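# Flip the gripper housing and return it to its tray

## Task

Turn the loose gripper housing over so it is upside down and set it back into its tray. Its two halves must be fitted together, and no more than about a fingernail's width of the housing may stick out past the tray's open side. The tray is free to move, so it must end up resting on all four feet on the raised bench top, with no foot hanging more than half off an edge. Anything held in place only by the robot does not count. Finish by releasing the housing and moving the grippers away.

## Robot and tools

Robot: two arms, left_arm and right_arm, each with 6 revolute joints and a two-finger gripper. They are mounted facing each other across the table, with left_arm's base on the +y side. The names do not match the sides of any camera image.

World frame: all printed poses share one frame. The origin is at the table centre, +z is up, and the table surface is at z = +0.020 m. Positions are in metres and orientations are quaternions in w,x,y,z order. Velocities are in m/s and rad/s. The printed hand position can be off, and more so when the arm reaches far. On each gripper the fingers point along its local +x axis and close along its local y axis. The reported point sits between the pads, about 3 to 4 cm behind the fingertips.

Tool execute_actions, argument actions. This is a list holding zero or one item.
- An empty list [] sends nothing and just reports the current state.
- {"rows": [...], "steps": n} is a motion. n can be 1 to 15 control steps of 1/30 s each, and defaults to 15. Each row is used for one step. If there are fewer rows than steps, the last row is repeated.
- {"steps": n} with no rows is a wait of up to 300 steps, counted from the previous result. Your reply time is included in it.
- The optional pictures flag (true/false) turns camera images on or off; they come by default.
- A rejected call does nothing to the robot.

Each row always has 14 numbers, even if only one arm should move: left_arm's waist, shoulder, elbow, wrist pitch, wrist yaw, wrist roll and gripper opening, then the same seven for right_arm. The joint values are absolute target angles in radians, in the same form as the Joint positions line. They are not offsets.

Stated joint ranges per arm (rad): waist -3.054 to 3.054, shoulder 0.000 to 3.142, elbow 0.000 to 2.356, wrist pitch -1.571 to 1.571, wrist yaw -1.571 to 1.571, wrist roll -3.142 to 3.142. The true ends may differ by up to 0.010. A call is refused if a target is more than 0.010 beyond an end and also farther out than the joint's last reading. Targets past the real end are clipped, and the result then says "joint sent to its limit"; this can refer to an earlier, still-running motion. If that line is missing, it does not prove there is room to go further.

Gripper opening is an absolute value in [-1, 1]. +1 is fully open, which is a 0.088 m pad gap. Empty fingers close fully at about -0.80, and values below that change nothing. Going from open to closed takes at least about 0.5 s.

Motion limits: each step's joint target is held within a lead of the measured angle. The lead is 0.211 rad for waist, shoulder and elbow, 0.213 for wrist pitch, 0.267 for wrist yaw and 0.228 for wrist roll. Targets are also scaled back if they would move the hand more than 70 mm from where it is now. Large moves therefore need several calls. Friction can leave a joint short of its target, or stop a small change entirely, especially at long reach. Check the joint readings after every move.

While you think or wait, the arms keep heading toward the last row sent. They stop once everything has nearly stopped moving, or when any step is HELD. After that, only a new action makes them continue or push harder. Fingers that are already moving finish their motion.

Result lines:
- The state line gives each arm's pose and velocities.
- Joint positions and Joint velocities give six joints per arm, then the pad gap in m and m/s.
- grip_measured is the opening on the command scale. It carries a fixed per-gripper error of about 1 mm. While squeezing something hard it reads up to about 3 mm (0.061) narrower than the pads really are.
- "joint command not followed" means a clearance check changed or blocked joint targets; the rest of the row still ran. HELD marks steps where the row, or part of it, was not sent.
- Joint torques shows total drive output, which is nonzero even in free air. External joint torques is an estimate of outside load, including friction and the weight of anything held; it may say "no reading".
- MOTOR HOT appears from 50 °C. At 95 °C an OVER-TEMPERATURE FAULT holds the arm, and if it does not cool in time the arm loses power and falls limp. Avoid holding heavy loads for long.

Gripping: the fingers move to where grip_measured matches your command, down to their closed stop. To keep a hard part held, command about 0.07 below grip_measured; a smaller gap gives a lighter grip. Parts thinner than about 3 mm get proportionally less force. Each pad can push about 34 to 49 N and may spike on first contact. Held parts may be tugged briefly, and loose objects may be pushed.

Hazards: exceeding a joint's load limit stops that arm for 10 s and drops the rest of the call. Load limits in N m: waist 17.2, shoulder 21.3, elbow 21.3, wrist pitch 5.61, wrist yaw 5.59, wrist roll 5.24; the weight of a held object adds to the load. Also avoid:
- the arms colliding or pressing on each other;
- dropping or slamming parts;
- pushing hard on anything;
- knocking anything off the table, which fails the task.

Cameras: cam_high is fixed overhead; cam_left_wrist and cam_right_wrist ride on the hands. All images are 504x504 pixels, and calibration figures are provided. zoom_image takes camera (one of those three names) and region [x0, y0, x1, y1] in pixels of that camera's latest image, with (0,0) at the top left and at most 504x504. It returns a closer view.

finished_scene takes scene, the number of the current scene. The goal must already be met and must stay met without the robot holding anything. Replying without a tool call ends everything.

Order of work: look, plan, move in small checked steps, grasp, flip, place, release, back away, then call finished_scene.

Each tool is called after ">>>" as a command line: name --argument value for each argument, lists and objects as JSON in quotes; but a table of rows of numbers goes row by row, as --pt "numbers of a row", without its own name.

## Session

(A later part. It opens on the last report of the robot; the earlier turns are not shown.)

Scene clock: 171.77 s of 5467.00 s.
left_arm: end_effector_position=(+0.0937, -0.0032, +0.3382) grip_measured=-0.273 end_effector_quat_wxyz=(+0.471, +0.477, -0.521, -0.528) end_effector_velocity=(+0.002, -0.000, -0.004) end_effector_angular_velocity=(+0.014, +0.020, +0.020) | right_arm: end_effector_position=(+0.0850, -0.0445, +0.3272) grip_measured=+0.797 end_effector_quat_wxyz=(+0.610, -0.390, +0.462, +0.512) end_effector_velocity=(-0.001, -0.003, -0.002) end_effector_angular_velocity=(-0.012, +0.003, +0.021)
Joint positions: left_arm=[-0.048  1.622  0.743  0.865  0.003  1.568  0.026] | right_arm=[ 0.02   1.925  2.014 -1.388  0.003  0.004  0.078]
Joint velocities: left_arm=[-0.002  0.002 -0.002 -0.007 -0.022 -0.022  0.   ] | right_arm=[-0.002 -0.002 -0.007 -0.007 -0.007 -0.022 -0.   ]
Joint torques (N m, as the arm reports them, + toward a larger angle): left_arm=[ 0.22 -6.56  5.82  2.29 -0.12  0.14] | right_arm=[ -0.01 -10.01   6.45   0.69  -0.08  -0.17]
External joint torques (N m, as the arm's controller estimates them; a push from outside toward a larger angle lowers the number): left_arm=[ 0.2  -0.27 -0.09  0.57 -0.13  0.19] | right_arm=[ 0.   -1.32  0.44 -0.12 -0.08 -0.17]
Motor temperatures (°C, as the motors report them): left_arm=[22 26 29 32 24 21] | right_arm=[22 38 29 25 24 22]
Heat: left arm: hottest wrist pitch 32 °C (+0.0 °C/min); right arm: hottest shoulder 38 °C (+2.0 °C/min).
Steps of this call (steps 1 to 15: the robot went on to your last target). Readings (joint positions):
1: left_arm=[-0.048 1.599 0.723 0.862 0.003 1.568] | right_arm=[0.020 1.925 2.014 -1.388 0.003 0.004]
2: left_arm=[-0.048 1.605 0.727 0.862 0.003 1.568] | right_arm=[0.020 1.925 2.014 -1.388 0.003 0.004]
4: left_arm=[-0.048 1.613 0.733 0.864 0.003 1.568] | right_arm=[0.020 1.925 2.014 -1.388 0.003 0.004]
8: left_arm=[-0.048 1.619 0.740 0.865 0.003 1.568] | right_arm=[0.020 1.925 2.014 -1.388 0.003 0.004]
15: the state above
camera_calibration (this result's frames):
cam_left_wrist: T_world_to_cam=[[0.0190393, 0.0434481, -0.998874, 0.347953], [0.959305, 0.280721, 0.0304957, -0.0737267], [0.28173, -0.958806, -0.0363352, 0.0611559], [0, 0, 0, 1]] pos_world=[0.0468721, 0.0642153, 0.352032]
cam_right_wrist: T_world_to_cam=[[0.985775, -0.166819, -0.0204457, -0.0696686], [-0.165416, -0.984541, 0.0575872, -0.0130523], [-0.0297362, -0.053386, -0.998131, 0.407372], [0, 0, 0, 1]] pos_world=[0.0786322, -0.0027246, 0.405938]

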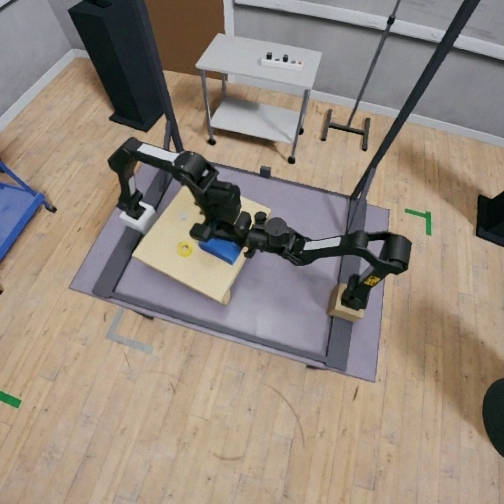

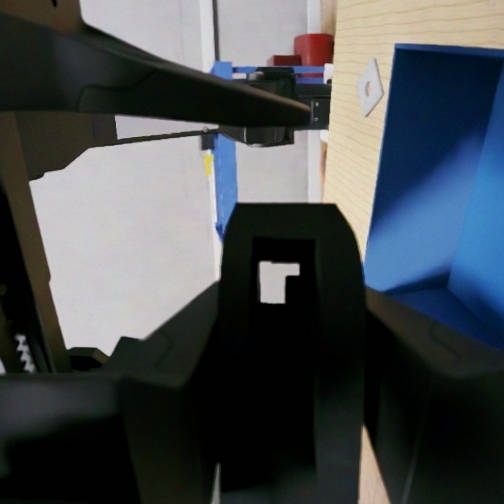

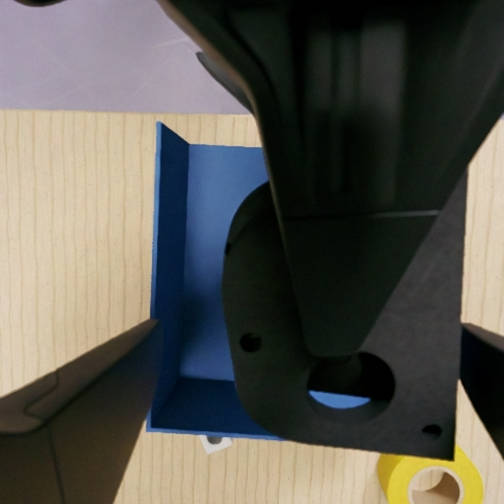

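>>> execute_actions --actions '[{"rows":[[-0.063,1.65,0.80,0.85,0,1.575,-0.36,0.02,1.925,2.02,-1.39,0,0.045,0.5]]}]' --pictures false

>>> execute_actions --actions '[{"steps":10}]'

Scene clock: 176.70 s of 5467.00 s.
left_arm: end_effector_position=(+0.0893, -0.0094, +0.3420) grip_measured=-0.273 end_effector_quat_wxyz=(+0.470, +0.474, -0.524, -0.529) end_effector_velocity=(+0.002, +0.000, +0.003) end_effector_angular_velocity=(-0.000, +0.022, +0.020) | right_arm: end_effector_position=(+0.0827, -0.0471, +0.3281) grip_measured=+0.509 end_effector_quat_wxyz=(+0.612, -0.384, +0.471, +0.506) end_effector_velocity=(-0.001, -0.005, -0.001) end_effector_angular_velocity=(-0.020, +0.012, -0.008)
Joint positions: left_arm=[-0.056  1.638  0.774  0.854  0.002  1.568  0.026] | right_arm=[ 0.024  1.921  2.014 -1.4    0.001  0.03   0.064]
Joint velocities: left_arm=[-0.002 -0.007  0.002 -0.007 -0.022 -0.022  0.   ] | right_arm=[-0.002 -0.002 -0.002 -0.022 -0.007  0.007 -0.003]
Joint torques (N m, as the arm reports them, + toward a larger angle): left_arm=[-0.89 -5.73  6.82  1.57 -0.12  0.12] | right_arm=[-0.33 -9.59  6.45  1.67 -0.02  0.55]
External joint torques (N m, as the arm's controller estimates them; a push from outside toward a larger angle lowers the number): left_arm=[-0.89  0.74  0.87 -0.15 -0.12  0.17] | right_arm=[-0.3  -0.99  0.47  0.86 -0.02  0.55]
Motor temperatures (°C, as the motors report them): left_arm=[22 26 29 32 24 21] | right_arm=[22 38 29 25 24 22]
Heat: left arm: hottest wrist pitch 32 °C (+0.0 °C/min); right arm: hottest shoulder 38 °C (+2.0 °C/min).
Steps of this call (steps 1 to 15: the robot went on to your last target; steps 16 to 90: nothing new was sent; then 1.43 s passed at rest; steps 91 to 105: all 15 steps of this action). Readings (joint positions):
91: left_arm=[-0.048 1.625 0.747 0.865 0.003 1.568] | right_arm=[0.020 1.925 2.014 -1.388 0.003 0.006]
92: left_arm=[-0.049 1.629 0.754 0.863 0.003 1.568] | right_arm=[0.020 1.925 2.014 -1.388 0.003 0.012]
94: left_arm=[-0.052 1.636 0.765 0.860 0.002 1.568] | right_arm=[0.021 1.924 2.014 -1.396 0.001 0.019]
98: left_arm=[-0.054 1.637 0.772 0.856 0.002 1.568] | right_arm=[0.023 1.921 2.014 -1.398 0.001 0.027]
105: the state above

Scene clock: 177.03 s of 5467.00 s.
left_arm: end_effector_position=(+0.0891, -0.0095, +0.3419) grip_measured=-0.273 end_effector_quat_wxyz=(+0.470, +0.474, -0.524, -0.530) end_effector_velocity=(+0.000, +0.001, +0.001) end_effector_angular_velocity=(+0.003, +0.007, +0.005) | right_arm: end_effector_position=(+0.0827, -0.0472, +0.3283) grip_measured=+0.503 end_effector_quat_wxyz=(+0.612, -0.384, +0.471, +0.506) end_effector_velocity=(-0.000, -0.001, +0.001) end_effector_angular_velocity=(-0.002, +0.005, +0.007)
Joint positions: left_arm=[-0.056  1.638  0.775  0.854  0.002  1.568  0.026] | right_arm=[ 0.024  1.92   2.014 -1.4    0.001  0.031  0.064]
Joint velocities: left_arm=[-0.002 -0.007 -0.002 -0.007 -0.007 -0.007 -0.   ] | right_arm=[-0.002 -0.002  0.002 -0.007 -0.007 -0.007 -0.001]
Joint torques (N m, as the arm reports them, + toward a larger angle): left_arm=[-0.81 -5.67  6.85  1.6  -0.13  0.11] | right_arm=[-0.32 -9.46  6.47  1.67 -0.03  0.55]
External joint torques (N m, as the arm's controller estimates them; a push from outside toward a larger angle lowers the number): left_arm=[-0.81  0.74  0.92 -0.11 -0.14  0.16] | right_arm=[-0.3  -0.68  0.37  0.84 -0.03  0.55]
Motor temperatures (°C, as the motors report them): left_arm=[22 26 29 32 24 21] | right_arm=[22 38 29 25 24 22]
Heat: left arm: hottest wrist pitch 32 °C (+0.0 °C/min); right arm: hottest shoulder 38 °C (+2.0 °C/min).
Steps of this call (steps 1 to 10: the robot went on to your last target). Readings (joint positions):
1: left_arm=[-0.056 1.638 0.774 0.854 0.002 1.568] | right_arm=[0.024 1.920 2.014 -1.400 0.001 0.030]
2: left_arm=[-0.056 1.638 0.775 0.854 0.002 1.568] | right_arm=[0.024 1.920 2.014 -1.400 0.001 0.030]
4: left_arm=[-0.056 1.638 0.775 0.854 0.002 1.568] | right_arm=[0.024 1.920 2.014 -1.400 0.001 0.031]
8: left_arm=[-0.056 1.638 0.775 0.854 0.002 1.568] | right_arm=[0.024 1.920 2.014 -1.400 0.001 0.031]
10: the state above
camera_calibration (this result's frames):
cam_left_wrist: T_world_to_cam=[[0.0190014, 0.0394973, -0.999039, 0.352008], [0.961639, 0.272773, 0.0290742, -0.0674448], [0.273659, -0.961267, -0.0327991, 0.0560757], [0, 0, 0, 1]] pos_world=[0.0428233, 0.0583975, 0.35547]
cam_right_wrist: T_world_to_cam=[[0.981789, -0.187778, -0.0288049, -0.0657833], [-0.185624, -0.980478, 0.0648621, -0.01667], [-0.0404222, -0.0583341, -0.997478, 0.408683], [0, 0, 0, 1]] pos_world=[0.0780109, -0.0048571, 0.406839]

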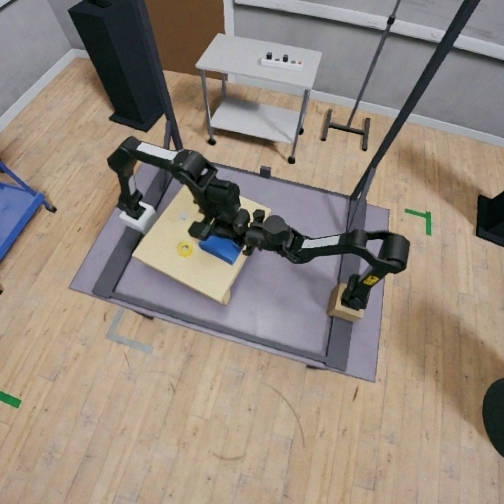

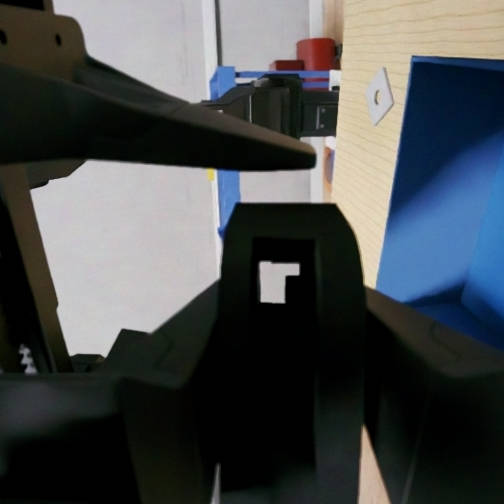

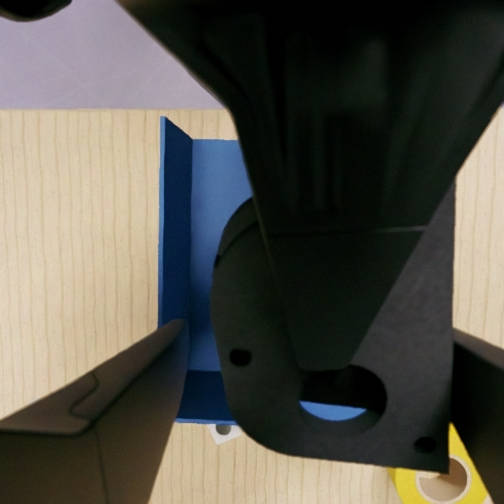

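>>> execute_actions --actions '[{"rows":[[-0.064,1.595,0.74,0.852,0,1.575,-0.36,0.02,1.925,2.02,-1.39,0,0.045,0.5],[-0.064,1.595,0.74,0.852,0,1.575,-0.36,0.02,1.925,2.02,-1.39,0,0.045,0.5],[-0.064,1.595,0.74,0.852,0,1.575,-0.36,0.02,1.925,2.02,-1.39,0,0.045,0.5],[-0.064,1.595,0.74,0.852,0,1.575,-0.36,0.02,1.925,2.02,-1.39,0,0.045,0.5],[-0.064,1.595,0.74,0.852,0,1.575,-0.36,0.02,1.925,1.985,-1.325,0,0.045,0.5]]}]' --pictures false

>>> execute_actions --actions '[{"steps":10}]'

Scene clock: 182.57 s of 5467.00 s.
left_arm: end_effector_position=(+0.0881, -0.0010, +0.3439) grip_measured=-0.273 end_effector_quat_wxyz=(+0.469, +0.472, -0.525, -0.530) end_effector_velocity=(+0.000, +0.004, +0.001) end_effector_angular_velocity=(+0.003, +0.007, +0.005) | right_arm: end_effector_position=(+0.0850, -0.0362, +0.3271) grip_measured=+0.503 end_effector_quat_wxyz=(+0.625, -0.368, +0.459, +0.513) end_effector_velocity=(-0.002, +0.002, -0.004) end_effector_angular_velocity=(+0.003, +0.004, +0.012)
Joint positions: left_arm=[-0.061  1.605  0.745  0.852  0.002  1.568  0.026] | right_arm=[ 0.023  1.92   1.997 -1.336  0.001  0.04   0.064]
Joint velocities: left_arm=[-0.002 -0.017 -0.012 -0.007 -0.007 -0.007 -0.   ] | right_arm=[ 0.002 -0.002 -0.022  0.022 -0.007 -0.007 -0.   ]
Joint torques (N m, as the arm reports them, + toward a larger angle): left_arm=[-0.47 -8.12  4.25  1.94 -0.11  0.12] | right_arm=[-0.28 -9.42  4.65  1.47 -0.02  0.2 ]
External joint torques (N m, as the arm's controller estimates them; a push from outside toward a larger angle lowers the number): left_arm=[-0.49 -1.8  -1.84  0.18 -0.12  0.18] | right_arm=[-0.33 -0.6  -1.48  0.58 -0.01  0.2 ]
Motor temperatures (°C, as the motors report them): left_arm=[22 26 30 32 24 21] | right_arm=[22 38 29 26 24 22]
Heat: left arm: hottest wrist pitch 32 °C (+0.0 °C/min); right arm: hottest shoulder 38 °C (+1.0 °C/min).
Steps of this call (steps 1 to 15: the robot went on to your last target; steps 16 to 90: nothing new was sent; then 2.03 s passed at rest; steps 91 to 105: all 15 steps of this action). Readings (joint positions):
91: left_arm=[-0.056 1.636 0.773 0.854 0.002 1.568] | right_arm=[0.024 1.920 2.014 -1.400 0.001 0.031]
92: left_arm=[-0.057 1.632 0.771 0.853 0.002 1.568] | right_arm=[0.024 1.920 2.014 -1.398 0.001 0.035]
94: left_arm=[-0.059 1.624 0.764 0.852 0.002 1.568] | right_arm=[0.024 1.920 2.015 -1.391 0.001 0.039]
98: left_arm=[-0.061 1.610 0.754 0.852 0.002 1.568] | right_arm=[0.023 1.920 2.006 -1.354 0.001 0.040]
105: the state above

Scene clock: 182.90 s of 5467.00 s.
left_arm: end_effector_position=(+0.0882, -0.0007, +0.3439) grip_measured=-0.273 end_effector_quat_wxyz=(+0.469, +0.472, -0.525, -0.530) end_effector_velocity=(-0.002, +0.001, -0.002) end_effector_angular_velocity=(+0.005, -0.023, -0.010) | right_arm: end_effector_position=(+0.0851, -0.0356, +0.3269) grip_measured=+0.503 end_effector_quat_wxyz=(+0.625, -0.368, +0.459, +0.513) end_effector_velocity=(-0.003, -0.002, -0.002) end_effector_angular_velocity=(-0.008, +0.025, -0.003)
Joint positions: left_arm=[-0.061  1.603  0.744  0.852  0.002  1.568  0.026] | right_arm=[ 0.023  1.92   1.995 -1.332  0.001  0.04   0.064]
Joint velocities: left_arm=[-0.002 -0.002 -0.002 -0.007  0.007  0.022 -0.   ] | right_arm=[-0.002 -0.002 -0.007 -0.007 -0.022  0.007 -0.   ]
Joint torques (N m, as the arm reports them, + toward a larger angle): left_arm=[-0.44 -8.02  4.02  1.94 -0.11  0.13] | right_arm=[-0.28 -9.58  4.95  1.45 -0.02  0.19]
External joint torques (N m, as the arm's controller estimates them; a push from outside toward a larger angle lowers the number): left_arm=[-0.44 -1.86 -1.93  0.23 -0.12  0.18] | right_arm=[-0.32 -0.83 -1.15  0.57  0.    0.19]
Motor temperatures (°C, as the motors report them): left_arm=[22 26 30 32 24 21] | right_arm=[22 38 29 26 24 22]
Heat: left arm: hottest wrist pitch 32 °C (+0.0 °C/min); right arm: hottest shoulder 38 °C (+1.0 °C/min).
Steps of this call (steps 1 to 10: the robot went on to your last target). Readings (joint positions):
1: left_arm=[-0.061 1.604 0.745 0.852 0.002 1.568] | right_arm=[0.023 1.920 1.996 -1.335 0.001 0.040]
2: left_arm=[-0.061 1.604 0.745 0.852 0.002 1.568] | right_arm=[0.023 1.920 1.996 -1.334 0.001 0.040]
4: left_arm=[-0.061 1.603 0.744 0.852 0.002 1.568] | right_arm=[0.023 1.920 1.996 -1.333 0.001 0.040]
8: left_arm=[-0.061 1.603 0.744 0.852 0.002 1.568] | right_arm=[0.023 1.920 1.996 -1.332 0.001 0.040]
10: the state above
camera_calibration (this result's frames):
cam_left_wrist: T_world_to_cam=[[0.0188708, 0.0367658, -0.999146, 0.353711], [0.962784, 0.268811, 0.0280756, -0.0687129], [0.269614, -0.962491, -0.0303248, 0.0643079], [0, 0, 0, 1]] pos_world=[0.0421425, 0.0673621, 0.357288]
cam_right_wrist: T_world_to_cam=[[0.979979, -0.196356, -0.0329364, -0.0648091], [-0.195928, -0.980491, 0.01578, 0.012117], [-0.0353923, -0.00901087, -0.999333, 0.409987], [0, 0, 0, 1]] pos_world=[0.0803961, 0.00284934, 0.407388]

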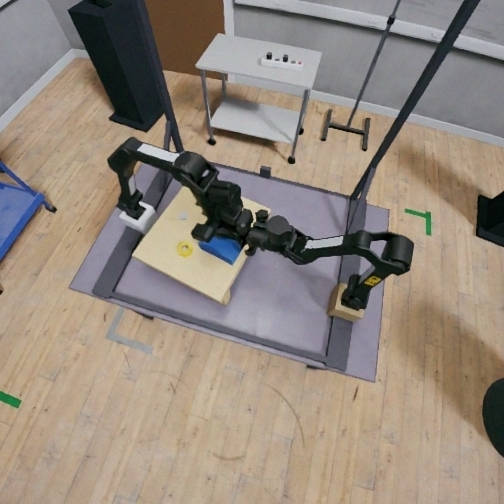

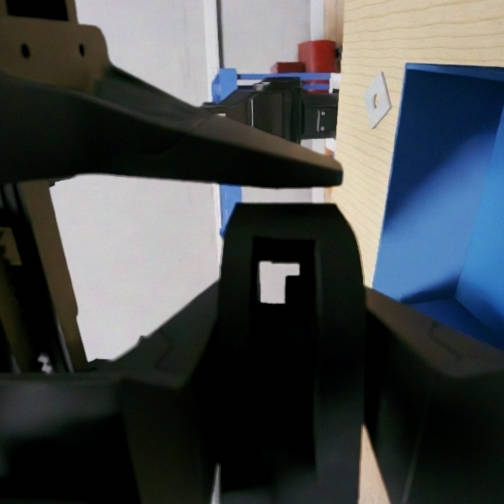

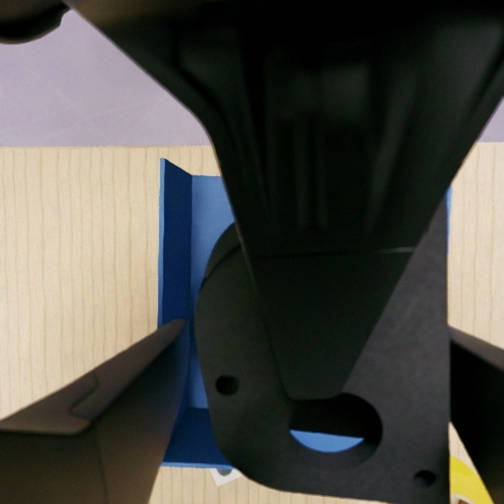

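Good. Grip, release left, retract.

>>> execute_actions --actions '[{"rows":[[-0.061,1.6,0.744,0.852,0,1.575,-0.36,0.022,1.922,1.995,-1.332,0,0.03,0.3],[-0.061,1.6,0.744,0.852,0,1.575,-0.36,0.022,1.922,1.995,-1.332,0,0.03,0.25],[-0.061,1.6,0.744,0.852,0,1.575,-0.36,0.022,1.922,1.995,-1.332,0,0.03,0.2],[-0.061,1.6,0.744,0.852,0,1.575,-0.36,0.022,1.922,1.995,-1.332,0,0.03,0.1]]}]' --pictures false

>>> execute_actions --actions '[{"rows":[[-0.061,1.6,0.744,0.852,0,1.575,0.1,0.022,1.922,1.995,-1.332,0,0.03,0.1]],"steps":12}]' --pictures false

>>> execute_actions --actions '[{"rows":[[-0.061,1.56,0.70,0.852,0,1.575,0.1,0.022,1.922,1.995,-1.332,0,0.03,0.1],[-0.061,1.52,0.665,0.85,0,1.575,0.1,0.022,1.922,1.995,-1.332,0,0.03,0.1],[-0.061,1.48,0.63,0.846,0,1.575,0.1,0.022,1.922,1.995,-1.332,0,0.03,0.1],[-0.061,1.44,0.595,0.84,0,1.575,0.1,0.022,1.922,1.995,-1.332,0,0.03,0.1],[-0.061,1.40,0.56,0.835,0,1.575,0.1,0.022,1.922,1.995,-1.332,0,0.03,0.1],[-0.061,1.36,0.53,0.83,0,1.575,0.1,0.022,1.922,1.995,-1.332,0,0.03,0.1],[-0.061,1.32,0.50,0.825,0,1.575,0.1,0.022,1.922,1.995,-1.332,0,0.03,0.1],[-0.061,1.26,0.46,0.8,0,1.575,0.1,0.022,1.922,1.995,-1.332,0,0.03,0.1]]}]' --pictures false

>>> execute_actions --actions '[{"rows":[[-0.061,1.0,0.35,0.5,0,0,0.1,0.022,1.90,1.95,-1.31,0,0.03,0.1],[-0.061,1.0,0.35,0.5,0,0,0.1,0.022,1.89,1.90,-1.27,0,0.03,0.1],[-0.061,1.0,0.35,0.5,0,0,0.1,0.022,1.88,1.85,-1.23,0,0.03,0.1],[-0.061,1.0,0.35,0.5,0,0,0.1,0.022,1.87,1.80,-1.19,0,0.03,0.1]]}]' --pictures false

>>> execute_actions --actions '[{"steps":30}]'

Scene clock: 194.70 s of 5467.00 s.
left_arm: end_effector_position=(+0.0872, -0.0006, +0.3438) grip_measured=-0.273 end_effector_quat_wxyz=(+0.468, +0.472, -0.526, -0.530) end_effector_velocity=(+0.000, +0.001, -0.002) end_effector_angular_velocity=(+0.006, -0.008, +0.005) | right_arm: end_effector_position=(+0.0856, -0.0360, +0.3268) grip_measured=+0.217 end_effector_quat_wxyz=(+0.624, -0.370, +0.457, +0.515) end_effector_velocity=(-0.000, -0.002, -0.000) end_effector_angular_velocity=(-0.006, +0.006, +0.007)
Joint positions: left_arm=[-0.062  1.603  0.744  0.852  0.003  1.57   0.026] | right_arm=[ 0.022  1.92   1.995 -1.333  0.001  0.032  0.05 ]
Joint velocities: left_arm=[-0.002 -0.002 -0.002 -0.007 -0.007  0.007 -0.   ] | right_arm=[-0.002 -0.002 -0.002 -0.007 -0.007 -0.007  0.   ]
Joint torques (N m, as the arm reports them, + toward a larger angle): left_arm=[ 0.07 -7.35  4.36  1.95 -0.13  0.05] | right_arm=[ 0.01 -9.88  5.87  1.05 -0.04 -0.06]
External joint torques (N m, as the arm's controller estimates them; a push from outside toward a larger angle lowers the number): left_arm=[ 0.07 -1.11 -1.63  0.22 -0.14  0.11] | right_arm=[ 0.01 -1.02 -0.3   0.16 -0.03 -0.06]
Motor temperatures (°C, as the motors report them): left_arm=[22 27 29 32 24 21] | right_arm=[22 38 28 27 24 22]
Heat: left arm: hottest wrist pitch 32 °C (+0.0 °C/min); right arm: hottest shoulder 38 °C (+1.0 °C/min).
Steps of this call (steps 1 to 15: the robot went on to your last target; steps 16 to 90: nothing new was sent; then 8.30 s passed at rest; steps 91 to 105: all 15 steps of this action). Readings (joint positions):
91: left_arm=[-0.061 1.603 0.744 0.852 0.002 1.568] | right_arm=[0.023 1.920 1.995 -1.332 0.001 0.040]
92: left_arm=[-0.061 1.603 0.744 0.852 0.002 1.568] | right_arm=[0.023 1.920 1.995 -1.332 0.001 0.040]
94: left_arm=[-0.061 1.603 0.744 0.852 0.004 1.568] | right_arm=[0.023 1.920 1.995 -1.332 0.002 0.038]
98: left_arm=[-0.062 1.603 0.744 0.852 0.003 1.570] | right_arm=[0.022 1.920 1.995 -1.333 0.001 0.033]
105: the state above

Scene clock: 195.10 s of 5467.00 s.
left_arm: end_effector_position=(+0.0872, -0.0006, +0.3438) grip_measured=+0.076 end_effector_quat_wxyz=(+0.468, +0.472, -0.526, -0.530) end_effector_velocity=(+0.000, +0.001, -0.002) end_effector_angular_velocity=(+0.012, +0.035, +0.005) | right_arm: end_effector_position=(+0.0856, -0.0360, +0.3268) grip_measured=+0.217 end_effector_quat_wxyz=(+0.624, -0.370, +0.457, +0.515) end_effector_velocity=(-0.000, -0.002, -0.000) end_effector_angular_velocity=(-0.006, +0.006, +0.007)
Joint positions: left_arm=[-0.062  1.603  0.744  0.852  0.003  1.57   0.043] | right_arm=[ 0.022  1.92   1.995 -1.333  0.001  0.032  0.05 ]
Joint velocities: left_arm=[-0.002 -0.002 -0.002 -0.007 -0.007 -0.037  0.008] | right_arm=[-0.002 -0.002 -0.002 -0.007 -0.007 -0.007 -0.   ]
Joint torques (N m, as the arm reports them, + toward a larger angle): left_arm=[ 0.1  -7.51  4.56  1.95 -0.13  0.09] | right_arm=[ 0.03 -9.78  6.    1.05 -0.03 -0.06]
External joint torques (N m, as the arm's controller estimates them; a push from outside toward a larger angle lowers the number): left_arm=[ 0.08 -1.28 -1.44  0.22 -0.13  0.15] | right_arm=[ 0.03 -0.96 -0.13  0.17 -0.02 -0.06]
Motor temperatures (°C, as the motors report them): left_arm=[22 27 29 32 24 21] | right_arm=[22 38 28 27 24 22]
Heat: left arm: hottest wrist pitch 32 °C (+0.0 °C/min); right arm: hottest shoulder 38 °C (+1.0 °C/min).
Steps of this call (steps 1 to 12: all 12 steps of this action). Readings (joint positions):
1: left_arm=[-0.062 1.603 0.744 0.852 0.003 1.570] | right_arm=[0.022 1.920 1.995 -1.333 0.001 0.032]
2: left_arm=[-0.062 1.603 0.744 0.852 0.003 1.570] | right_arm=[0.022 1.920 1.995 -1.333 0.001 0.032]
4: left_arm=[-0.062 1.603 0.744 0.852 0.003 1.570] | right_arm=[0.022 1.920 1.995 -1.333 0.001 0.032]
8: left_arm=[-0.062 1.603 0.744 0.852 0.003 1.570] | right_arm=[0.022 1.920 1.995 -1.333 0.001 0.032]
12: the state above

Scene clock: 195.60 s of 5467.00 s.
left_arm: end_effector_position=(+0.0956, +0.0735, +0.3483) grip_measured=+0.097 end_effector_quat_wxyz=(+0.472, +0.468, -0.529, -0.527) end_effector_velocity=(+0.006, +0.037, -0.024) end_effector_angular_velocity=(+0.057, +0.001, +0.010) | right_arm: end_effector_position=(+0.0856, -0.0359, +0.3268) grip_measured=+0.217 end_effector_quat_wxyz=(+0.624, -0.370, +0.457, +0.515) end_effector_velocity=(-0.001, -0.004, -0.002) end_effector_angular_velocity=(-0.021, +0.008, +0.007)
Joint positions: left_arm=[-0.062  1.286  0.485  0.807  0.003  1.57   0.044] | right_arm=[ 0.022  1.92   1.995 -1.333  0.001  0.032  0.05 ]
Joint velocities: left_arm=[ 0.002 -0.144 -0.149 -0.051 -0.007 -0.007  0.   ] | right_arm=[-0.002  0.002  0.002 -0.022 -0.007 -0.007 -0.   ]
Joint torques (N m, as the arm reports them, + toward a larger angle): left_arm=[ 0.08 -5.53  3.97  1.79 -0.09  0.09] | right_arm=[ 0.01 -9.92  5.9   1.04 -0.05 -0.07]
External joint torques (N m, as the arm's controller estimates them; a push from outside toward a larger angle lowers the number): left_arm=[ 0.07 -1.53 -2.25  0.06 -0.09  0.14] | right_arm=[ 0.01 -1.17 -0.19  0.17 -0.04 -0.07]
Motor temperatures (°C, as the motors report them): left_arm=[22 27 29 32 24 21] | right_arm=[22 38 28 27 24 22]
Heat: left arm: hottest wrist pitch 32 °C (+0.0 °C/min); right arm: hottest shoulder 38 °C (+1.0 °C/min).
Steps of this call (steps 1 to 15: all 15 steps of this action). Readings (joint positions):
1: left_arm=[-0.062 1.600 0.741 0.852 0.003 1.570] | right_arm=[0.022 1.920 1.995 -1.333 0.001 0.032]
2: left_arm=[-0.062 1.592 0.732 0.852 0.003 1.570] | right_arm=[0.022 1.920 1.995 -1.333 0.001 0.032]
4: left_arm=[-0.062 1.551 0.692 0.850 0.003 1.570] | right_arm=[0.022 1.920 1.995 -1.333 0.001 0.032]
8: left_arm=[-0.062 1.416 0.580 0.834 0.003 1.570] | right_arm=[0.022 1.920 1.995 -1.333 0.001 0.032]
15: the state above

Scene clock: 196.10 s of 5467.00 s.
left_arm: end_effector_position=(+0.1013, +0.1234, +0.3202) grip_measured=+0.098 end_effector_quat_wxyz=(+0.579, +0.327, -0.271, -0.696) end_effector_velocity=(-0.001, +0.009, -0.010) end_effector_angular_velocity=(+0.205, +1.401, +0.192) | right_arm: end_effector_position=(+0.0853, -0.0374, +0.2921) grip_measured=+0.217 end_effector_quat_wxyz=(+0.621, -0.374, +0.461, +0.512) end_effector_velocity=(-0.001, -0.005, +0.003) end_effector_angular_velocity=(+0.018, +0.002, +0.007)
Joint positions: left_arm=[-0.062  1.012  0.361  0.51   0.003  0.869  0.044] | right_arm=[ 0.022  1.889  1.815 -1.197  0.001  0.032  0.05 ]
Joint velocities: left_arm=[-0.002 -0.046 -0.022 -0.066  0.007 -1.429 -0.   ] | right_arm=[-0.002 -0.037 -0.042  0.022 -0.007 -0.007  0.   ]
Joint torques (N m, as the arm reports them, + toward a larger angle): left_arm=[ 0.15 -3.69  4.4   1.78 -0.1  -0.2 ] | right_arm=[  0.   -11.71   4.75   1.13  -0.03  -0.07]
External joint torques (N m, as the arm's controller estimates them; a push from outside toward a larger angle lowers the number): left_arm=[ 0.15 -1.09 -2.08  0.07 -0.11 -0.16] | right_arm=[-0.05 -3.13 -1.49  0.26 -0.02 -0.08]
Motor temperatures (°C, as the motors report them): left_arm=[22 27 29 32 24 21] | right_arm=[22 38 28 27 24 22]
Heat: left arm: hottest wrist pitch 32 °C (+0.0 °C/min); right arm: hottest shoulder 38 °C (+1.0 °C/min).
Steps of this call (steps 1 to 15: all 15 steps of this action). Readings (joint positions):
1: left_arm=[-0.062 1.263 0.472 0.778 0.003 1.542] | right_arm=[0.022 1.920 1.993 -1.330 0.001 0.032]
2: left_arm=[-0.062 1.222 0.451 0.727 0.003 1.493] | right_arm=[0.022 1.917 1.981 -1.318 0.001 0.032]
4: left_arm=[-0.062 1.131 0.403 0.637 0.003 1.398] | right_arm=[0.022 1.904 1.932 -1.277 0.001 0.032]
8: left_arm=[-0.062 1.046 0.373 0.550 0.003 1.206] | right_arm=[0.022 1.894 1.847 -1.223 0.001 0.032]
15: the state above

Scene clock: 197.10 s of 5467.00 s.
left_arm: end_effector_position=(+0.1015, +0.1245, +0.3197) grip_measured=+0.098 end_effector_quat_wxyz=(+0.663, +0.057, +0.045, -0.745) end_effector_velocity=(+0.000, +0.000, -0.003) end_effector_angular_velocity=(+0.015, +0.019, +0.008) | right_arm: end_effector_position=(+0.0853, -0.0375, +0.2918) grip_measured=+0.217 end_effector_quat_wxyz=(+0.621, -0.373, +0.461, +0.512) end_effector_velocity=(-0.002, +0.001, +0.001) end_effector_angular_velocity=(+0.011, +0.022, -0.003)
Joint positions: left_arm=[-0.062  1.006  0.359  0.502  0.003  0.01   0.044] | right_arm=[ 0.022  1.887  1.81  -1.192  0.001  0.032  0.05 ]
Joint velocities: left_arm=[-0.002  0.002 -0.002 -0.007 -0.007 -0.022 -0.   ] | right_arm=[-0.002 -0.002 -0.002  0.007 -0.022  0.007  0.   ]
Joint torques (N m, as the arm reports them, + toward a larger angle): left_arm=[ 0.08 -3.79  4.17  1.78 -0.1  -0.2 ] | right_arm=[  0.09 -11.78   4.93   1.09  -0.04  -0.08]
External joint torques (N m, as the arm's controller estimates them; a push from outside toward a larger angle lowers the number): left_arm=[ 0.1  -1.22 -2.29  0.07 -0.1  -0.21] | right_arm=[ 0.03 -3.04 -1.43  0.2  -0.03 -0.09]
Motor temperatures (°C, as the motors report them): left_arm=[22 27 29 32 24 21] | right_arm=[22 39 28 27 24 22]
Heat: left arm: hottest wrist pitch 32 °C (+0.0 °C/min); right arm: hottest shoulder 39 °C (+2.0 °C/min).
Steps of this call (steps 1 to 30: the robot went on to your last target). Readings (joint positions):
1: left_arm=[-0.062 1.011 0.361 0.508 0.003 0.821] | right_arm=[0.022 1.888 1.814 -1.196 0.001 0.032]
2: left_arm=[-0.062 1.010 0.360 0.507 0.003 0.773] | right_arm=[0.022 1.887 1.813 -1.195 0.001 0.032]
4: left_arm=[-0.062 1.008 0.360 0.505 0.003 0.677] | right_arm=[0.022 1.887 1.812 -1.194 0.001 0.032]
8: left_arm=[-0.062 1.007 0.360 0.503 0.003 0.485] | right_arm=[0.022 1.887 1.810 -1.193 0.001 0.032]
30: the state above
camera_calibration (this result's frames):
cam_left_wrist: T_world_to_cam=[[-0.988395, 0.150385, -0.0214371, 0.10015], [0.0945441, 0.498553, -0.861688, 0.229456], [-0.118897, -0.853715, -0.506985, 0.3588], [0, 0, 0, 1]] pos_world=[0.119955, 0.176856, 0.381773]
cam_right_wrist: T_world_to_cam=[[0.981235, -0.190497, -0.0297945, -0.0673612], [-0.189691, -0.981447, 0.0279108, 0.00673607], [-0.0345586, -0.0217354, -0.999166, 0.374321], [0, 0, 0, 1]] pos_world=[0.080311, 0.00191497, 0.371814]

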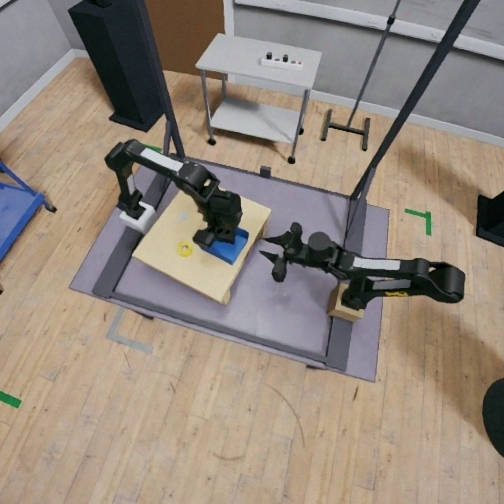

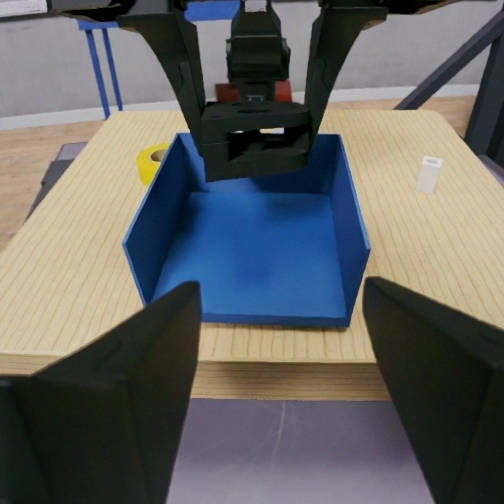

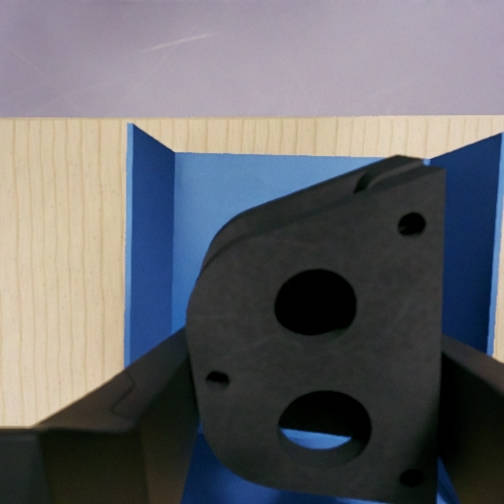

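>>> execute_actions --actions '[{"rows":[[-0.061,1.0,0.35,0.5,0,0,0.1,0,1.887,1.79,-1.17,0,0.03,0.1],[-0.061,1.0,0.35,0.5,0,0,0.1,0,1.887,1.78,-1.16,0,0.03,0.1],[-0.061,1.0,0.35,0.5,0,0,0.1,0,1.887,1.76,-1.14,0,0.03,0.1],[-0.061,1.0,0.35,0.5,0,0,0.1,0,1.887,1.74,-1.12,0,0.03,0.1],[-0.061,1.0,0.35,0.5,0,0,0.1,0,1.887,1.72,-1.10,0,0.03,0.1],[-0.061,1.0,0.35,0.5,0,0,0.1,0,1.887,1.70,-1.08,0,0.03,0.1],[-0.061,1.0,0.35,0.5,0,0,0.1,0,1.887,1.68,-1.06,0,0.03,0.1],[-0.061,1.0,0.35,0.5,0,0,0.1,0,1.887,1.66,-1.04,0,0.03,0.1],[-0.061,1.0,0.35,0.5,0,0,0.1,0,1.887,1.64,-1.02,0,0.03,0.1],[-0.061,1.0,0.35,0.5,0,0,0.1,0,1.887,1.62,-1.0,0,0.03,0.1],[-0.061,1.0,0.35,0.5,0,0,0.1,0,1.887,1.60,-0.98,0,0.03,0.1],[-0.061,1.0,0.35,0.5,0,0,0.1,0,1.887,1.575,-0.955,0,0.03,0.1]]}]' --pictures false

>>> execute_actions --actions '[{"steps":15}]'

Scene clock: 207.17 s of 5467.00 s.
left_arm: end_effector_position=(+0.1015, +0.1245, +0.3195) grip_measured=+0.098 end_effector_quat_wxyz=(+0.663, +0.056, +0.046, -0.745) end_effector_velocity=(+0.002, +0.001, -0.004) end_effector_angular_velocity=(+0.015, +0.019, +0.013) | right_arm: end_effector_position=(+0.0938, -0.0346, +0.2429) grip_measured=+0.217 end_effector_quat_wxyz=(+0.627, -0.368, +0.462, +0.508) end_effector_velocity=(-0.005, -0.028, -0.088) end_effector_angular_velocity=(-0.118, +0.022, +0.021)
Joint positions: left_arm=[-0.062  1.006  0.359  0.502  0.003  0.007  0.044] | right_arm=[ 0.003  1.887  1.614 -0.991  0.001  0.032  0.05 ]
Joint velocities: left_arm=[ 0.002 -0.002 -0.007 -0.007 -0.007 -0.022 -0.   ] | right_arm=[-0.002 -0.002 -0.32   0.198 -0.007 -0.022 -0.   ]
Joint torques (N m, as the arm reports them, + toward a larger angle): left_arm=[ 0.09 -3.71  4.08  1.8  -0.1  -0.18] | right_arm=[ -0.24 -10.     5.68   1.19  -0.03  -0.08]
External joint torques (N m, as the arm's controller estimates them; a push from outside toward a larger angle lowers the number): left_arm=[ 0.07 -1.13 -2.34  0.1  -0.09 -0.18] | right_arm=[-0.24 -0.72 -1.07  0.23 -0.02 -0.08]
Motor temperatures (°C, as the motors report them): left_arm=[22 26 29 32 24 21] | right_arm=[22 40 28 27 24 22]
Heat: left arm: hottest wrist pitch 32 °C (+0.0 °C/min); right arm: hottest shoulder 40 °C (+3.0 °C/min).
Steps of this call (steps 1 to 15: the robot went on to your last target; steps 16 to 90: nothing new was sent; then 6.57 s passed at rest; steps 91 to 105: all 15 steps of this action). Readings (joint positions):
91: left_arm=[-0.062 1.006 0.359 0.502 0.003 0.007] | right_arm=[0.022 1.887 1.808 -1.190 0.001 0.032]
92: left_arm=[-0.062 1.006 0.359 0.502 0.003 0.007] | right_arm=[0.019 1.887 1.805 -1.184 0.001 0.032]
94: left_arm=[-0.062 1.006 0.359 0.502 0.003 0.007] | right_arm=[0.013 1.887 1.792 -1.163 0.001 0.032]
98: left_arm=[-0.062 1.006 0.359 0.502 0.003 0.007] | right_arm=[0.004 1.887 1.732 -1.103 0.001 0.032]
105: the state above

Scene clock: 207.67 s of 5467.00 s.
left_arm: end_effector_position=(+0.1015, +0.1246, +0.3197) grip_measured=+0.098 end_effector_quat_wxyz=(+0.663, +0.056, +0.046, -0.745) end_effector_velocity=(+0.000, +0.000, -0.003) end_effector_angular_velocity=(+0.015, +0.019, +0.008) | right_arm: end_effector_position=(+0.0941, -0.0339, +0.2362) grip_measured=+0.217 end_effector_quat_wxyz=(+0.629, -0.366, +0.461, +0.509) end_effector_velocity=(-0.003, -0.002, -0.000) end_effector_angular_velocity=(-0.005, +0.015, +0.025)
Joint positions: left_arm=[-0.062  1.006  0.359  0.502  0.003  0.007  0.044] | right_arm=[ 0.003  1.887  1.586 -0.958  0.001  0.032  0.05 ]
Joint velocities: left_arm=[-0.002  0.002 -0.002 -0.007 -0.007 -0.022  0.   ] | right_arm=[-0.002 -0.002 -0.002 -0.007 -0.022 -0.022 -0.   ]
Joint torques (N m, as the arm reports them, + toward a larger angle): left_arm=[ 0.   -3.75  4.13  1.81 -0.09 -0.17] | right_arm=[-0.18 -9.99  4.8   1.1  -0.03 -0.07]
External joint torques (N m, as the arm's controller estimates them; a push from outside toward a larger angle lowers the number): left_arm=[-0.01 -1.15 -2.39  0.08 -0.09 -0.18] | right_arm=[-0.2  -1.14 -1.59  0.22 -0.02 -0.07]
Motor temperatures (°C, as the motors report them): left_arm=[22 26 29 32 24 21] | right_arm=[22 40 28 27 24 22]
Heat: left arm: hottest wrist pitch 32 °C (+0.0 °C/min); right arm: hottest shoulder 40 °C (+2.0 °C/min).
Steps of this call (steps 1 to 15: the robot went on to your last target). Readings (joint positions):
1: left_arm=[-0.062 1.006 0.359 0.502 0.003 0.007] | right_arm=[0.003 1.887 1.605 -0.984 0.001 0.032]
2: left_arm=[-0.062 1.006 0.359 0.502 0.003 0.007] | right_arm=[0.003 1.887 1.599 -0.978 0.001 0.032]
4: left_arm=[-0.062 1.006 0.359 0.502 0.003 0.007] | right_arm=[0.003 1.887 1.593 -0.969 0.001 0.032]
8: left_arm=[-0.062 1.006 0.359 0.502 0.003 0.007] | right_arm=[0.003 1.887 1.589 -0.961 0.001 0.032]
15: the state above
camera_calibration (this result's frames):
cam_left_wrist: T_world_to_cam=[[-0.988506, 0.15001, -0.0187969, 0.0993598], [0.0920902, 0.498853, -0.86178, 0.229608], [-0.119899, -0.853606, -0.506933, 0.358917], [0, 0, 0, 1]] pos_world=[0.120107, 0.176929, 0.381686]
cam_right_wrist: T_world_to_cam=[[0.977483, -0.208863, -0.0300636, -0.0771155], [-0.20842, -0.977888, 0.0172355, 0.0179253], [-0.0329987, -0.0105816, -0.999399, 0.319449], [0, 0, 0, 1]] pos_world=[0.0896564, 0.00480263, 0.31663]

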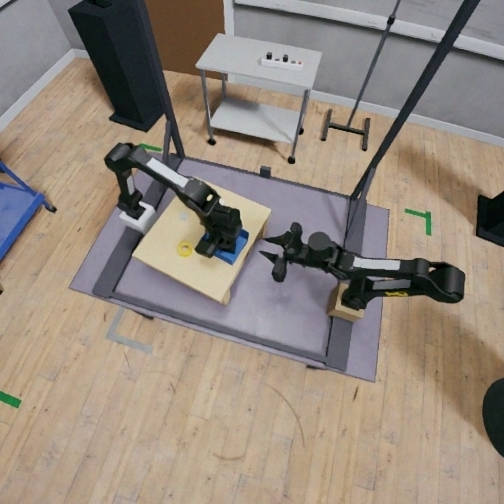

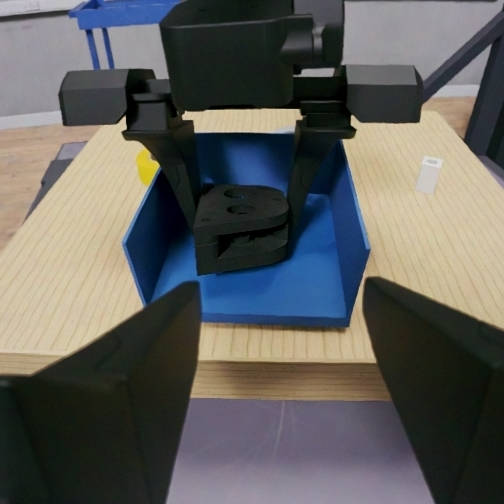

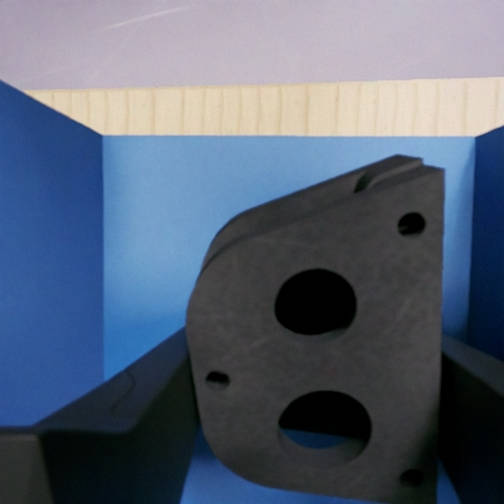

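Shift back slightly, lower 7 mm, release, lift.

>>> execute_actions --actions '[{"rows":[[-0.061,1.0,0.35,0.5,0,0,0.1,0.015,1.887,1.565,-0.945,0,0.03,0.1],[-0.061,1.0,0.35,0.5,0,0,0.1,0.015,1.887,1.565,-0.945,0,0.03,0.1],[-0.061,1.0,0.35,0.5,0,0,0.1,0.015,1.887,1.555,-0.935,0,0.03,0.1],[-0.061,1.0,0.35,0.5,0,0,0.1,0.015,1.887,1.547,-0.927,0,0.03,0.1]]}]' --pictures false

>>> execute_actions --actions '[{"rows":[[-0.061,1.0,0.35,0.5,0,0,0.1,0.015,1.887,1.555,-0.93,0,0.03,0.4]],"steps":12}]' --pictures false

>>> execute_actions --actions '[{"rows":[[-0.061,1.0,0.35,0.5,0,0,0.1,0.015,1.887,1.6,-0.97,0,0.03,0.4],[-0.061,1.0,0.35,0.5,0,0,0.1,0.015,1.887,1.64,-1.01,0,0.03,0.4],[-0.061,1.0,0.35,0.5,0,0,0.1,0.015,1.887,1.68,-1.05,0,0.03,0.4],[-0.061,1.0,0.35,0.5,0,0,0.1,0.015,1.887,1.72,-1.09,0,0.03,0.4],[-0.061,1.0,0.35,0.5,0,0,0.1,0.015,1.887,1.76,-1.13,0,0.03,0.4],[-0.061,1.0,0.35,0.5,0,0,0.1,0.015,1.887,1.80,-1.17,0,0.03,0.4],[-0.061,1.0,0.35,0.5,0,0,0.1,0.015,1.887,1.85,-1.22,0,0.03,0.4],[-0.061,1.0,0.35,0.5,0,0,0.1,0.015,1.87,1.9,-1.27,0,0.03,0.4],[-0.061,1.0,0.35,0.5,0,0,0.1,0.015,1.8,1.92,-1.3,0,0.03,0.4],[-0.061,1.0,0.35,0.5,0,0,0.1,0.015,1.7,1.92,-1.3,0,0.03,0.4]]}]' --pictures false

>>> execute_actions --actions '[{"steps":15}]'

Scene clock: 217.90 s of 5467.00 s.
left_arm: end_effector_position=(+0.1015, +0.1246, +0.3197) grip_measured=+0.098 end_effector_quat_wxyz=(+0.663, +0.056, +0.046, -0.745) end_effector_velocity=(+0.000, +0.001, -0.005) end_effector_angular_velocity=(+0.023, +0.004, +0.006) | right_arm: end_effector_position=(+0.0919, -0.0318, +0.2335) grip_measured=+0.217 end_effector_quat_wxyz=(+0.630, -0.364, +0.456, +0.513) end_effector_velocity=(-0.003, -0.003, +0.000) end_effector_angular_velocity=(-0.006, +0.006, +0.012)
Joint positions: left_arm=[-0.062  1.006  0.359  0.502  0.003  0.007  0.044] | right_arm=[ 0.009  1.884  1.568 -0.929  0.002  0.032  0.05 ]
Joint velocities: left_arm=[-0.002 -0.002 -0.002 -0.022 -0.007 -0.007 -0.   ] | right_arm=[ 0.002 -0.007 -0.007 -0.007 -0.007 -0.007 -0.   ]
Joint torques (N m, as the arm reports them, + toward a larger angle): left_arm=[ 0.15 -3.78  4.22  1.79 -0.1  -0.17] | right_arm=[ 0.67 -9.64  3.97  1.07 -0.05 -0.08]
External joint torques (N m, as the arm's controller estimates them; a push from outside toward a larger angle lowers the number): left_arm=[ 0.16 -1.19 -2.26  0.08 -0.09 -0.18] | right_arm=[ 0.67 -0.83 -2.43  0.17 -0.05 -0.08]
Motor temperatures (°C, as the motors report them): left_arm=[22 26 29 32 24 21] | right_arm=[22 40 28 27 24 22]
Heat: left arm: hottest wrist pitch 32 °C (+0.0 °C/min); right arm: hottest shoulder 40 °C (+2.0 °C/min).
Steps of this call (steps 1 to 15: the robot went on to your last target; steps 16 to 90: nothing new was sent; then 6.73 s passed at rest; steps 91 to 105: all 15 steps of this action). Readings (joint positions):
91: left_arm=[-0.062 1.006 0.359 0.502 0.003 0.007] | right_arm=[0.003 1.887 1.585 -0.955 0.001 0.032]
92: left_arm=[-0.062 1.006 0.359 0.502 0.003 0.007] | right_arm=[0.004 1.887 1.583 -0.953 0.001 0.032]
94: left_arm=[-0.062 1.006 0.359 0.502 0.003 0.007] | right_arm=[0.006 1.887 1.578 -0.945 0.001 0.032]
98: left_arm=[-0.062 1.006 0.359 0.502 0.003 0.007] | right_arm=[0.008 1.885 1.571 -0.934 0.002 0.032]
105: the state above

Scene clock: 218.30 s of 5467.00 s.
left_arm: end_effector_position=(+0.1015, +0.1246, +0.3197) grip_measured=+0.098 end_effector_quat_wxyz=(+0.663, +0.056, +0.046, -0.745) end_effector_velocity=(+0.003, +0.001, -0.005) end_effector_angular_velocity=(+0.022, +0.002, +0.020) | right_arm: end_effector_position=(+0.0903, -0.0325, +0.2319) grip_measured=+0.383 end_effector_quat_wxyz=(+0.628, -0.366, +0.456, +0.513) end_effector_velocity=(+0.002, -0.003, +0.002) end_effector_angular_velocity=(-0.004, -0.009, +0.002)
Joint positions: left_arm=[-0.062  1.006  0.359  0.502  0.003  0.007  0.044] | right_arm=[ 0.012  1.884  1.562 -0.928  0.002  0.032  0.058]
Joint velocities: left_arm=[-0.002 -0.002 -0.002 -0.022 -0.022 -0.007  0.   ] | right_arm=[-0.002 -0.007 -0.002 -0.007  0.007 -0.007  0.005]
Joint torques (N m, as the arm reports them, + toward a larger angle): left_arm=[ 0.13 -3.83  4.12  1.8  -0.1  -0.16] | right_arm=[ 0.21 -9.73  5.34  0.82 -0.05 -0.08]
External joint torques (N m, as the arm's controller estimates them; a push from outside toward a larger angle lowers the number): left_arm=[ 0.12 -1.24 -2.34  0.09 -0.09 -0.17] | right_arm=[ 0.21 -0.87 -1.1  -0.07 -0.05 -0.08]
Motor temperatures (°C, as the motors report them): left_arm=[22 26 29 32 24 21] | right_arm=[22 40 28 27 24 22]
Heat: left arm: hottest wrist pitch 32 °C (+0.0 °C/min); right arm: hottest shoulder 40 °C (+2.0 °C/min).
Steps of this call (steps 1 to 12: all 12 steps of this action). Readings (joint positions):
1: left_arm=[-0.062 1.006 0.359 0.502 0.003 0.007] | right_arm=[0.009 1.884 1.567 -0.929 0.002 0.032]
2: left_arm=[-0.062 1.006 0.359 0.502 0.003 0.007] | right_arm=[0.009 1.884 1.567 -0.929 0.002 0.032]
4: left_arm=[-0.062 1.006 0.359 0.502 0.003 0.007] | right_arm=[0.011 1.884 1.567 -0.928 0.002 0.032]
8: left_arm=[-0.062 1.006 0.359 0.502 0.003 0.007] | right_arm=[0.012 1.884 1.562 -0.928 0.002 0.032]
12: the state above

Scene clock: 218.80 s of 5467.00 s.
left_arm: end_effector_position=(+0.1015, +0.1246, +0.3197) grip_measured=+0.098 end_effector_quat_wxyz=(+0.663, +0.056, +0.046, -0.745) end_effector_velocity=(+0.003, +0.001, -0.004) end_effector_angular_velocity=(+0.014, +0.017, +0.022) | right_arm: end_effector_position=(+0.0861, -0.0562, +0.3565) grip_measured=+0.397 end_effector_quat_wxyz=(+0.651, -0.338, +0.423, +0.533) end_effector_velocity=(-0.018, -0.100, +0.336) end_effector_angular_velocity=(+0.734, -0.127, +0.007)
Joint positions: left_arm=[-0.062  1.006  0.359  0.502  0.003  0.007  0.044] | right_arm=[ 0.012  1.764  1.879 -1.259  0.002  0.032  0.058]
Joint velocities: left_arm=[-0.002 -0.002 -0.007 -0.007 -0.022 -0.022 -0.   ] | right_arm=[-0.002 -0.623  0.379 -0.256 -0.007 -0.007 -0.   ]
Joint torques (N m, as the arm reports them, + toward a larger angle): left_arm=[ 0.06 -3.8   4.11  1.79 -0.11 -0.17] | right_arm=[ 0.2  -9.27  5.97  0.76 -0.04 -0.06]
External joint torques (N m, as the arm's controller estimates them; a push from outside toward a larger angle lowers the number): left_arm=[ 0.06 -1.17 -2.42  0.06 -0.11 -0.17] | right_arm=[ 0.19 -2.83  0.49 -0.2  -0.03 -0.07]
Motor temperatures (°C, as the motors report them): left_arm=[22 26 29 32 24 21] | right_arm=[22 40 28 27 24 22]
Heat: left arm: hottest wrist pitch 32 °C (+0.0 °C/min); right arm: hottest shoulder 40 °C (+2.0 °C/min).
Steps of this call (steps 1 to 15: all 15 steps of this action). Readings (joint positions):
1: left_arm=[-0.062 1.006 0.359 0.502 0.003 0.007] | right_arm=[0.012 1.884 1.564 -0.933 0.002 0.032]
2: left_arm=[-0.062 1.006 0.359 0.502 0.003 0.007] | right_arm=[0.012 1.884 1.572 -0.949 0.002 0.032]
4: left_arm=[-0.062 1.006 0.359 0.502 0.003 0.007] | right_arm=[0.012 1.884 1.607 -0.997 0.002 0.032]
8: left_arm=[-0.062 1.006 0.359 0.502 0.003 0.007] | right_arm=[0.012 1.884 1.745 -1.125 0.002 0.032]
15: the state above

Scene clock: 219.30 s of 5467.00 s.
left_arm: end_effector_position=(+0.1015, +0.1246, +0.3197) grip_measured=+0.098 end_effector_quat_wxyz=(+0.663, +0.056, +0.046, -0.745) end_effector_velocity=(+0.000, +0.000, +0.001) end_effector_angular_velocity=(-0.005, +0.021, +0.008) | right_arm: end_effector_position=(+0.0836, -0.0701, +0.3893) grip_measured=+0.397 end_effector_quat_wxyz=(+0.663, -0.320, +0.402, +0.544) end_effector_velocity=(-0.004, -0.007, -0.004) end_effector_angular_velocity=(-0.033, +0.022, +0.014)
Joint positions: left_arm=[-0.062  1.006  0.359  0.502  0.003  0.007  0.044] | right_arm=[ 0.012  1.7    1.918 -1.296  0.002  0.032  0.058]
Joint velocities: left_arm=[-0.002 -0.002 -0.002  0.007 -0.007 -0.022  0.   ] | right_arm=[-0.002 -0.002 -0.002 -0.037 -0.022 -0.007 -0.   ]
Joint torques (N m, as the arm reports them, + toward a larger angle): left_arm=[ 0.03 -3.82  4.23  1.78 -0.12 -0.16] | right_arm=[ 0.19 -8.26  6.04  1.02 -0.05 -0.07]
External joint torques (N m, as the arm's controller estimates them; a push from outside toward a larger angle lowers the number): left_arm=[ 0.02 -1.17 -2.33  0.04 -0.11 -0.17] | right_arm=[ 0.19 -1.16 -0.02 -0.14 -0.05 -0.08]
Motor temperatures (°C, as the motors report them): left_arm=[22 26 29 32 24 21] | right_arm=[22 40 28 27 24 22]
Heat: left arm: hottest wrist pitch 32 °C (+0.0 °C/min); right arm: hottest shoulder 40 °C (+2.0 °C/min).
Steps of this call (steps 1 to 15: the robot went on to your last target). Readings (joint positions):
1: left_arm=[-0.062 1.006 0.359 0.502 0.003 0.007] | right_arm=[0.012 1.745 1.891 -1.267 0.002 0.032]
2: left_arm=[-0.062 1.006 0.359 0.502 0.003 0.007] | right_arm=[0.012 1.728 1.901 -1.274 0.002 0.032]
4: left_arm=[-0.062 1.006 0.359 0.502 0.003 0.007] | right_arm=[0.012 1.706 1.913 -1.283 0.002 0.032]
8: left_arm=[-0.062 1.006 0.359 0.502 0.003 0.007] | right_arm=[0.012 1.700 1.917 -1.293 0.002 0.032]
15: the state above
camera_calibration (this result's frames):
cam_left_wrist: T_world_to_cam=[[-0.988521, 0.149956, -0.0184197, 0.0992474], [0.0917396, 0.498895, -0.861793, 0.229642], [-0.120042, -0.85359, -0.506925, 0.358927], [0, 0, 0, 1]] pos_world=[0.120127, 0.176927, 0.381681]
cam_right_wrist: T_world_to_cam=[[0.980419, -0.194011, -0.033725, -0.0676368], [-0.196917, -0.966934, -0.162056, 0.0472676], [-0.00116921, 0.165524, -0.986205, 0.476262], [0, 0, 0, 1]] pos_world=[0.076177, -0.0462504, 0.475071]

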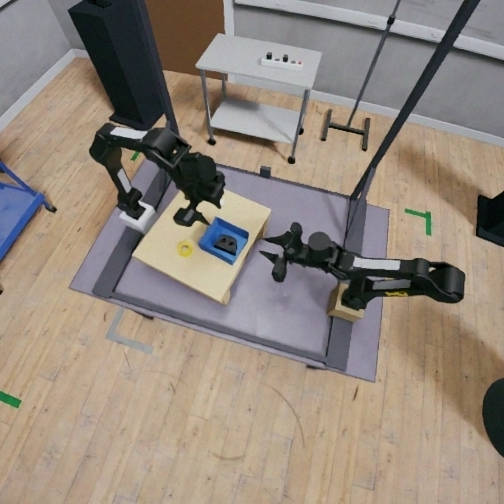

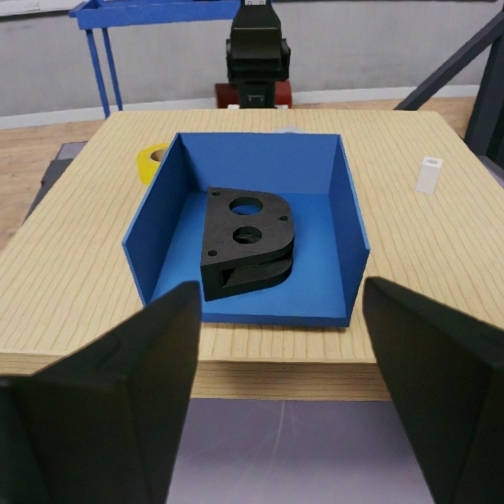

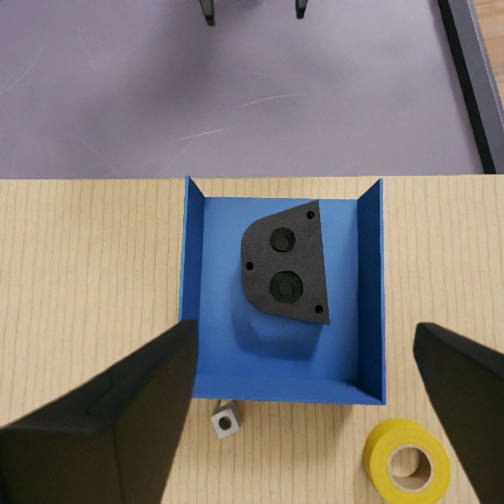

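>>> finished_scene --scene 1

The scene is finished: the task was done.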